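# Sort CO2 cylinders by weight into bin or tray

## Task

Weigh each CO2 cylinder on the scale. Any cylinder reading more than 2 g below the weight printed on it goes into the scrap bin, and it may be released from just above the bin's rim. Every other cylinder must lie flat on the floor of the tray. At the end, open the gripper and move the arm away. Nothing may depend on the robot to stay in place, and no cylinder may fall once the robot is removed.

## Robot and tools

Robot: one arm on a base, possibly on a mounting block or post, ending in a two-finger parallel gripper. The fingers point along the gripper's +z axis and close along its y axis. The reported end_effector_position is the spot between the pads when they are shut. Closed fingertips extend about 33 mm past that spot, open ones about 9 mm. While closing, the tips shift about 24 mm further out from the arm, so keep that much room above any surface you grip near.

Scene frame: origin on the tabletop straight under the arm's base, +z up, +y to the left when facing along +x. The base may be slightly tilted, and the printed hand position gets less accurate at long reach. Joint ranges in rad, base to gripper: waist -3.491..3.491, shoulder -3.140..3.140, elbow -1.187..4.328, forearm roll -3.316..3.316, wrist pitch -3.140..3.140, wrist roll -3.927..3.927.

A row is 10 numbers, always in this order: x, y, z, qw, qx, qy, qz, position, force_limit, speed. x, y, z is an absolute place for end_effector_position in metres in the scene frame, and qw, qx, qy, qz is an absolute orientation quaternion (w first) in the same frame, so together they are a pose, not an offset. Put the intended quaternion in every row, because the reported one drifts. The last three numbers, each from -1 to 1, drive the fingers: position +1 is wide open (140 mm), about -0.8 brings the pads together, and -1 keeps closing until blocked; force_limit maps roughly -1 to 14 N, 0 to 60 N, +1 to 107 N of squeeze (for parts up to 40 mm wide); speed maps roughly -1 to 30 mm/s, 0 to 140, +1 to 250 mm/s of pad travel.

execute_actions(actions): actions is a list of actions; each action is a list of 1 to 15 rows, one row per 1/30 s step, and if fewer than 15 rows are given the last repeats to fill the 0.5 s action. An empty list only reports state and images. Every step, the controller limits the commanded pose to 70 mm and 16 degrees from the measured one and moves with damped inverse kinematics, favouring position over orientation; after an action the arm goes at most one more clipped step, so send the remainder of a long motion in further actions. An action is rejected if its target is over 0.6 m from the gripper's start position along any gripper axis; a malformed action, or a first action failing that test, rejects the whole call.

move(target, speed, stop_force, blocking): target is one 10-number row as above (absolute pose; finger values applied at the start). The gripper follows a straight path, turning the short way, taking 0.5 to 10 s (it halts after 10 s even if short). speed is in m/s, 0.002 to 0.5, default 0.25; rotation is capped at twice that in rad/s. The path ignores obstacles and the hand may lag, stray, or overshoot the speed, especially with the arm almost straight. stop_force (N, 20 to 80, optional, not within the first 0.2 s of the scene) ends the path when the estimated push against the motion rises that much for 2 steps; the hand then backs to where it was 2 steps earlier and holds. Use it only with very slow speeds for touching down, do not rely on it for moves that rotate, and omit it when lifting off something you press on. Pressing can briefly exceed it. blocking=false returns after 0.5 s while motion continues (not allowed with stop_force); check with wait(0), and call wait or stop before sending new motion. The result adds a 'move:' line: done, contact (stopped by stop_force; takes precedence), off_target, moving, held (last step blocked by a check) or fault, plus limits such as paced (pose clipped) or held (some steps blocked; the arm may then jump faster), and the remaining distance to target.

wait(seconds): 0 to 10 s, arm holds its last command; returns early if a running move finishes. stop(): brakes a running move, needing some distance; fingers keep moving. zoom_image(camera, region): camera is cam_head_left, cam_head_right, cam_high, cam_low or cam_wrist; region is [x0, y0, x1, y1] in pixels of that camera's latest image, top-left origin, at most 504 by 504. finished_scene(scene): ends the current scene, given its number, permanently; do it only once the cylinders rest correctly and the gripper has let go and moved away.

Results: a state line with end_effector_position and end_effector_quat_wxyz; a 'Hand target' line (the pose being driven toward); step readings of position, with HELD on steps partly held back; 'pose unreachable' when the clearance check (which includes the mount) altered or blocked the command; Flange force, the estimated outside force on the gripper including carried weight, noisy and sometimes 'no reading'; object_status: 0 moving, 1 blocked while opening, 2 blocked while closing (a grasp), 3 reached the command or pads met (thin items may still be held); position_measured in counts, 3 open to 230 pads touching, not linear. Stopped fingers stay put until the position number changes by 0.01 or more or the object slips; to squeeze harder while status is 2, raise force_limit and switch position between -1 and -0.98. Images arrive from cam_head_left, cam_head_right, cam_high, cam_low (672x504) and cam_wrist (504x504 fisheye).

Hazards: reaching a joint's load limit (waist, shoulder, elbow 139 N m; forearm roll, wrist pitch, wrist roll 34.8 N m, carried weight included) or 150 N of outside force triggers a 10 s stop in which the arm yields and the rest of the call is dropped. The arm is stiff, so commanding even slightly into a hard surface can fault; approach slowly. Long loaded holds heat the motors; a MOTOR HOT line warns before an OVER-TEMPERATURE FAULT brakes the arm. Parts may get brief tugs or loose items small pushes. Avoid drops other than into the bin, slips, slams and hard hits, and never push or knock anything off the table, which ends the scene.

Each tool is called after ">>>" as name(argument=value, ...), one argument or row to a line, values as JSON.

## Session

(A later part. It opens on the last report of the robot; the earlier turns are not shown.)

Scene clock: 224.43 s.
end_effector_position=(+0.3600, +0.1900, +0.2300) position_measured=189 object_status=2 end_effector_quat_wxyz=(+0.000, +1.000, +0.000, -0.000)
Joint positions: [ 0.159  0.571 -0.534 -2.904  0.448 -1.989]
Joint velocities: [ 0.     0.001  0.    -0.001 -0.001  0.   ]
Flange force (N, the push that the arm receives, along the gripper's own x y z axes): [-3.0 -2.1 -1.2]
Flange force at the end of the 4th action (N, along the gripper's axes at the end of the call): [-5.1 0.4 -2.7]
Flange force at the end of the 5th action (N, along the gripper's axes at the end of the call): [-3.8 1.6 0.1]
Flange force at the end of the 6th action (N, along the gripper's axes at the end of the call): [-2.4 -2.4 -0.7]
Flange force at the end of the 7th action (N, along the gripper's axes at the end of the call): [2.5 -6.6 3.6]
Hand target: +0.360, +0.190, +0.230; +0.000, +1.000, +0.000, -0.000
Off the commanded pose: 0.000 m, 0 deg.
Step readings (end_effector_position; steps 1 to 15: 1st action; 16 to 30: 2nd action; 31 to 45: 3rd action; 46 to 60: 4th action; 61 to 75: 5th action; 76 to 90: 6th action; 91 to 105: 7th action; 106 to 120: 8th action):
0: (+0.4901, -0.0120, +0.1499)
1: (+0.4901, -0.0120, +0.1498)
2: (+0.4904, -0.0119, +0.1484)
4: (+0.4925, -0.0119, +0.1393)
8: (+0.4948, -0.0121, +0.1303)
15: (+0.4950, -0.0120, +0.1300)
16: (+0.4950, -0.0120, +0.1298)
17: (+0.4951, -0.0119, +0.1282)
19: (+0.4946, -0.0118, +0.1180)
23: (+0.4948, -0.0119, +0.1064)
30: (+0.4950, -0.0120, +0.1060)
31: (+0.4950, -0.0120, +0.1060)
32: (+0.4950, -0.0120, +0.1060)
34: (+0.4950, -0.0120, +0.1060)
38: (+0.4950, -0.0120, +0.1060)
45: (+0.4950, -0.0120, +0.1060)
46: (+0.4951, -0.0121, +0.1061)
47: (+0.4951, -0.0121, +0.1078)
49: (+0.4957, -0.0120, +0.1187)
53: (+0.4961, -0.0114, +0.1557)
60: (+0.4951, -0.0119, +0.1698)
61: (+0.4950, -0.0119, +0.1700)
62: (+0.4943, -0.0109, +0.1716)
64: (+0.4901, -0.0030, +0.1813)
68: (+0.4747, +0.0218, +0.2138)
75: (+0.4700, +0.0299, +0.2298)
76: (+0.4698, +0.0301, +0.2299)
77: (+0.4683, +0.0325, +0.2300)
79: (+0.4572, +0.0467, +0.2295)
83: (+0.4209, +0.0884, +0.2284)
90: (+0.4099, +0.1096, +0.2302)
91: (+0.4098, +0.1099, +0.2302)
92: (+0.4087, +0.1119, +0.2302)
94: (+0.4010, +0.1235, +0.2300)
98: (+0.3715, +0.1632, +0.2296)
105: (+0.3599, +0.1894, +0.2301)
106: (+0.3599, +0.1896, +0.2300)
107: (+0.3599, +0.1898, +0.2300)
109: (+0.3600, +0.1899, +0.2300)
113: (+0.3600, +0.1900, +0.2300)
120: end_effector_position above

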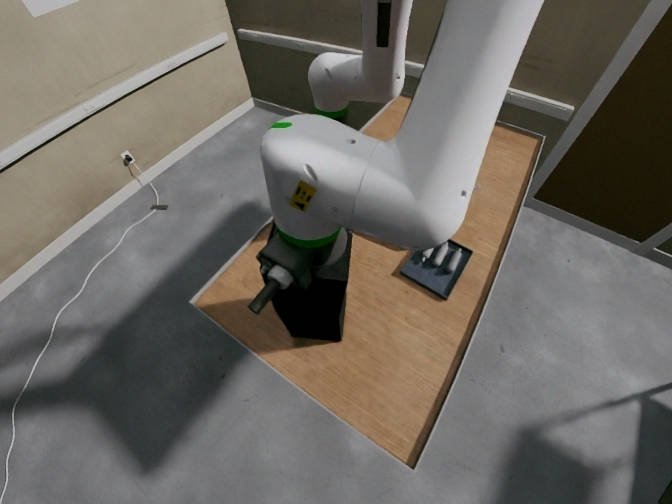

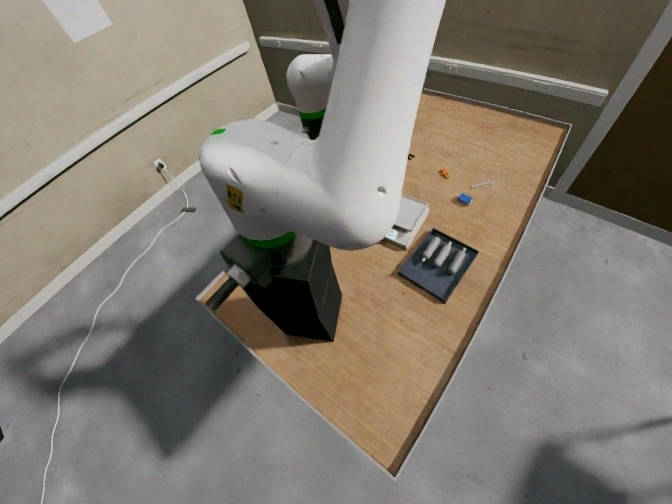

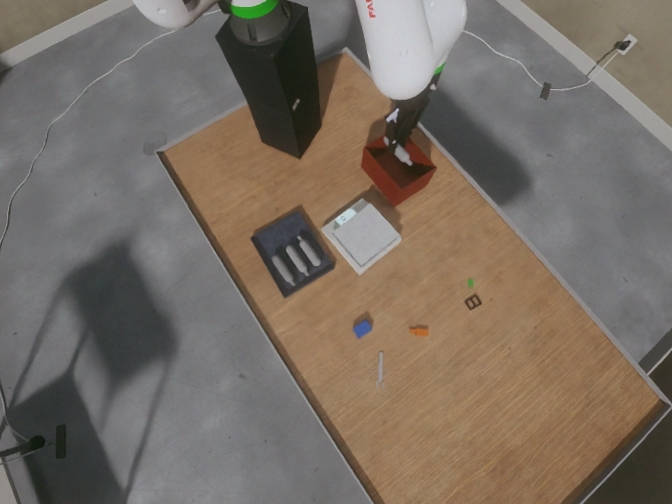

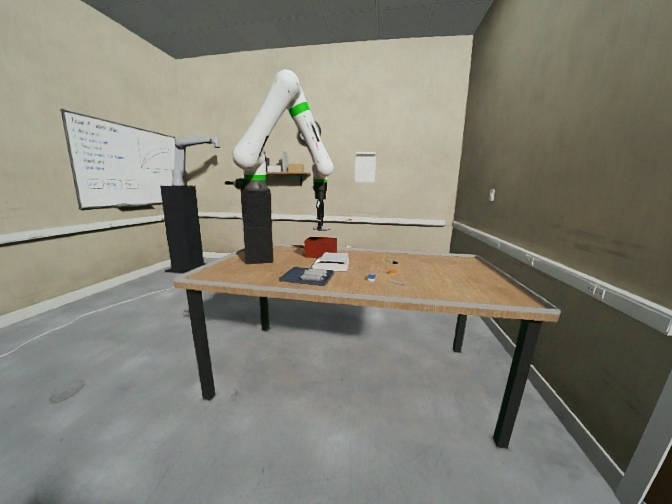

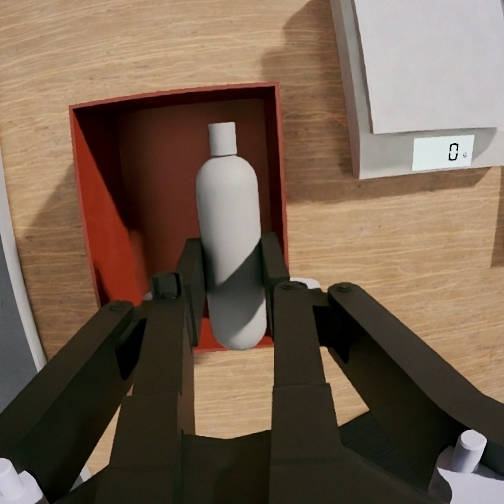

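>>> execute_actions(
  actions=[
    [[0.355,0.225,0.19,0,1,0,0,-1,0,0]],
    [[0.355,0.225,0.13,0,1,0,0,-1,0,0]],
    [[0.355,0.225,0.09,0,1,0,0,-1,0,0]],
    [[0.355,0.225,0.09,0,1,0,0,-0.3,0,0]],
    [[0.355,0.225,0.16,0,1,0,0,-0.3,0,0]],
    [[0.355,0.225,0.24,0,1,0,0,-0.3,0,0]],
  ],
)

Scene clock: 231.17 s.
end_effector_position=(+0.3551, +0.2252, +0.2395) position_measured=167 object_status=3 end_effector_quat_wxyz=(-0.000, +1.000, +0.000, +0.000)
Joint positions: [ 0.249  0.573 -0.499 -2.918  0.489 -2.063]
Joint velocities: [-0.005 -0.016 -0.005 -0.006  0.019  0.01 ]
Flange force (N, the push that the arm receives, along the gripper's own x y z axes): [-3.9 1.3 -12.8]
Flange force at the end of the 2nd action (N, along the gripper's axes at the end of the call): [-1.5 -0.8 -4.7]
Flange force at the end of the 3rd action (N, along the gripper's axes at the end of the call): [-1.1 -0.2 -1.7]
Flange force at the end of the 4th action (N, along the gripper's axes at the end of the call): [-2.0 -1.6 -4.9]
Flange force at the end of the 5th action (N, along the gripper's axes at the end of the call): [-4.4 -0.5 -4.5]
Hand target: +0.355, +0.225, +0.240; -0.000, +1.000, +0.000, +0.000
Off the commanded pose: 0.001 m, 0 deg.
Step readings (end_effector_position; steps 1 to 15: 1st action; 16 to 30: 2nd action; 31 to 45: 3rd action; 46 to 60: 4th action; 61 to 75: 5th action; 76 to 90: 6th action):
0: (+0.3600, +0.1900, +0.2300)
1: (+0.3599, +0.1901, +0.2299)
2: (+0.3596, +0.1912, +0.2286)
4: (+0.3579, +0.1986, +0.2208)
8: (+0.3535, +0.2198, +0.1969)
15: (+0.3549, +0.2249, +0.1901)
16: (+0.3548, +0.2248, +0.1899)
17: (+0.3547, +0.2246, +0.1882)
19: (+0.3544, +0.2240, +0.1783)
23: (+0.3520, +0.2241, +0.1442)
30: (+0.3550, +0.2250, +0.1302)
31: (+0.3550, +0.2250, +0.1300)
32: (+0.3548, +0.2248, +0.1284)
34: (+0.3546, +0.2244, +0.1185)
38: (+0.3539, +0.2247, +0.0939)
45: (+0.3550, +0.2250, +0.0901)
46: (+0.3550, +0.2250, +0.0901)
47: (+0.3550, +0.2250, +0.0900)
49: (+0.3550, +0.2250, +0.0900)
53: (+0.3550, +0.2250, +0.0900)
60: (+0.3550, +0.2250, +0.0900)
61: (+0.3551, +0.2250, +0.0901)
62: (+0.3551, +0.2249, +0.0917)
64: (+0.3555, +0.2253, +0.1016)
68: (+0.3553, +0.2261, +0.1386)
75: (+0.3550, +0.2251, +0.1597)
76: (+0.3551, +0.2250, +0.1600)
77: (+0.3550, +0.2251, +0.1617)
79: (+0.3553, +0.2260, +0.1717)
83: (+0.3556, +0.2270, +0.2110)
90: end_effector_position above

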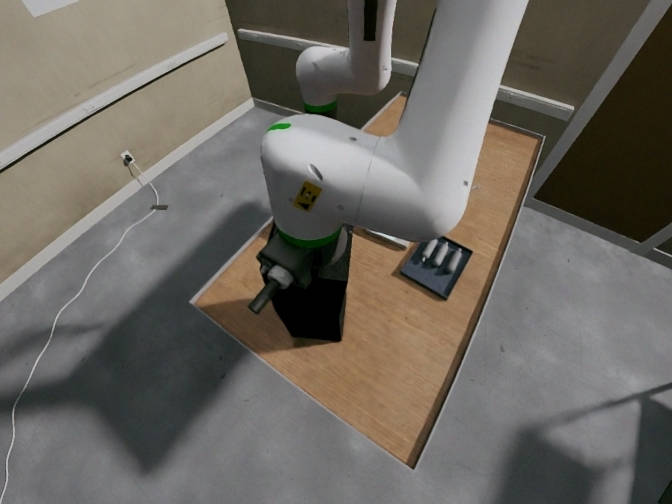

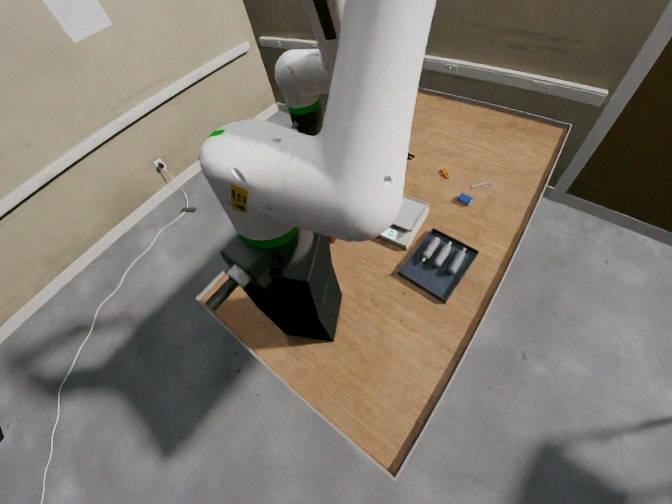

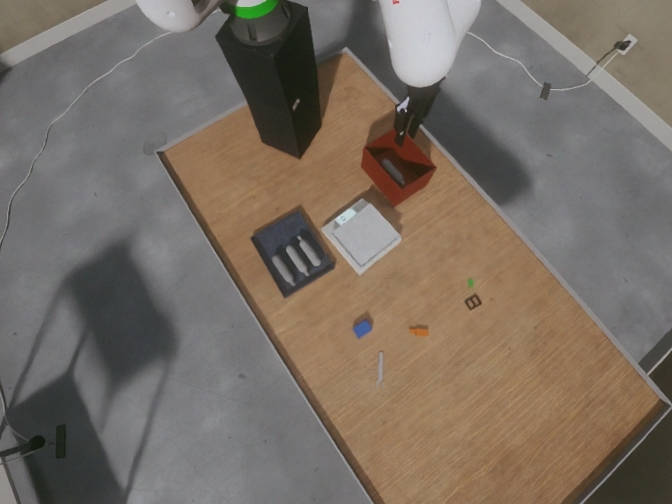

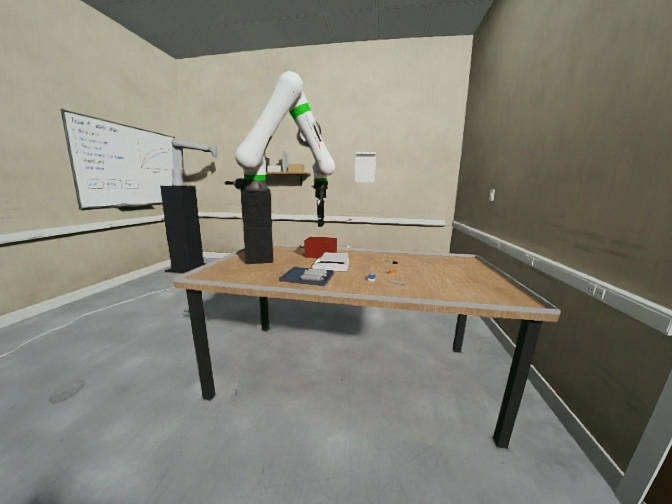

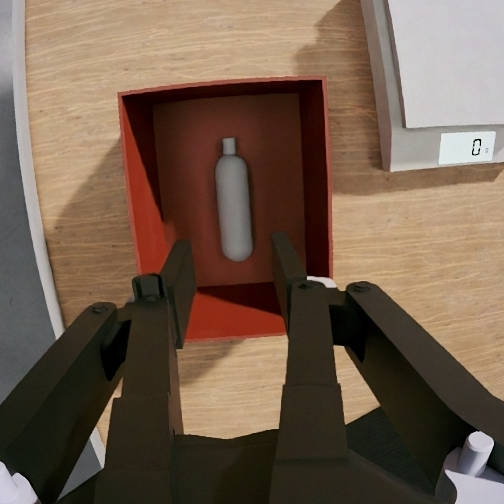

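>>> finished_scene(
  scene=1,
)

The scene is finished: the task was done.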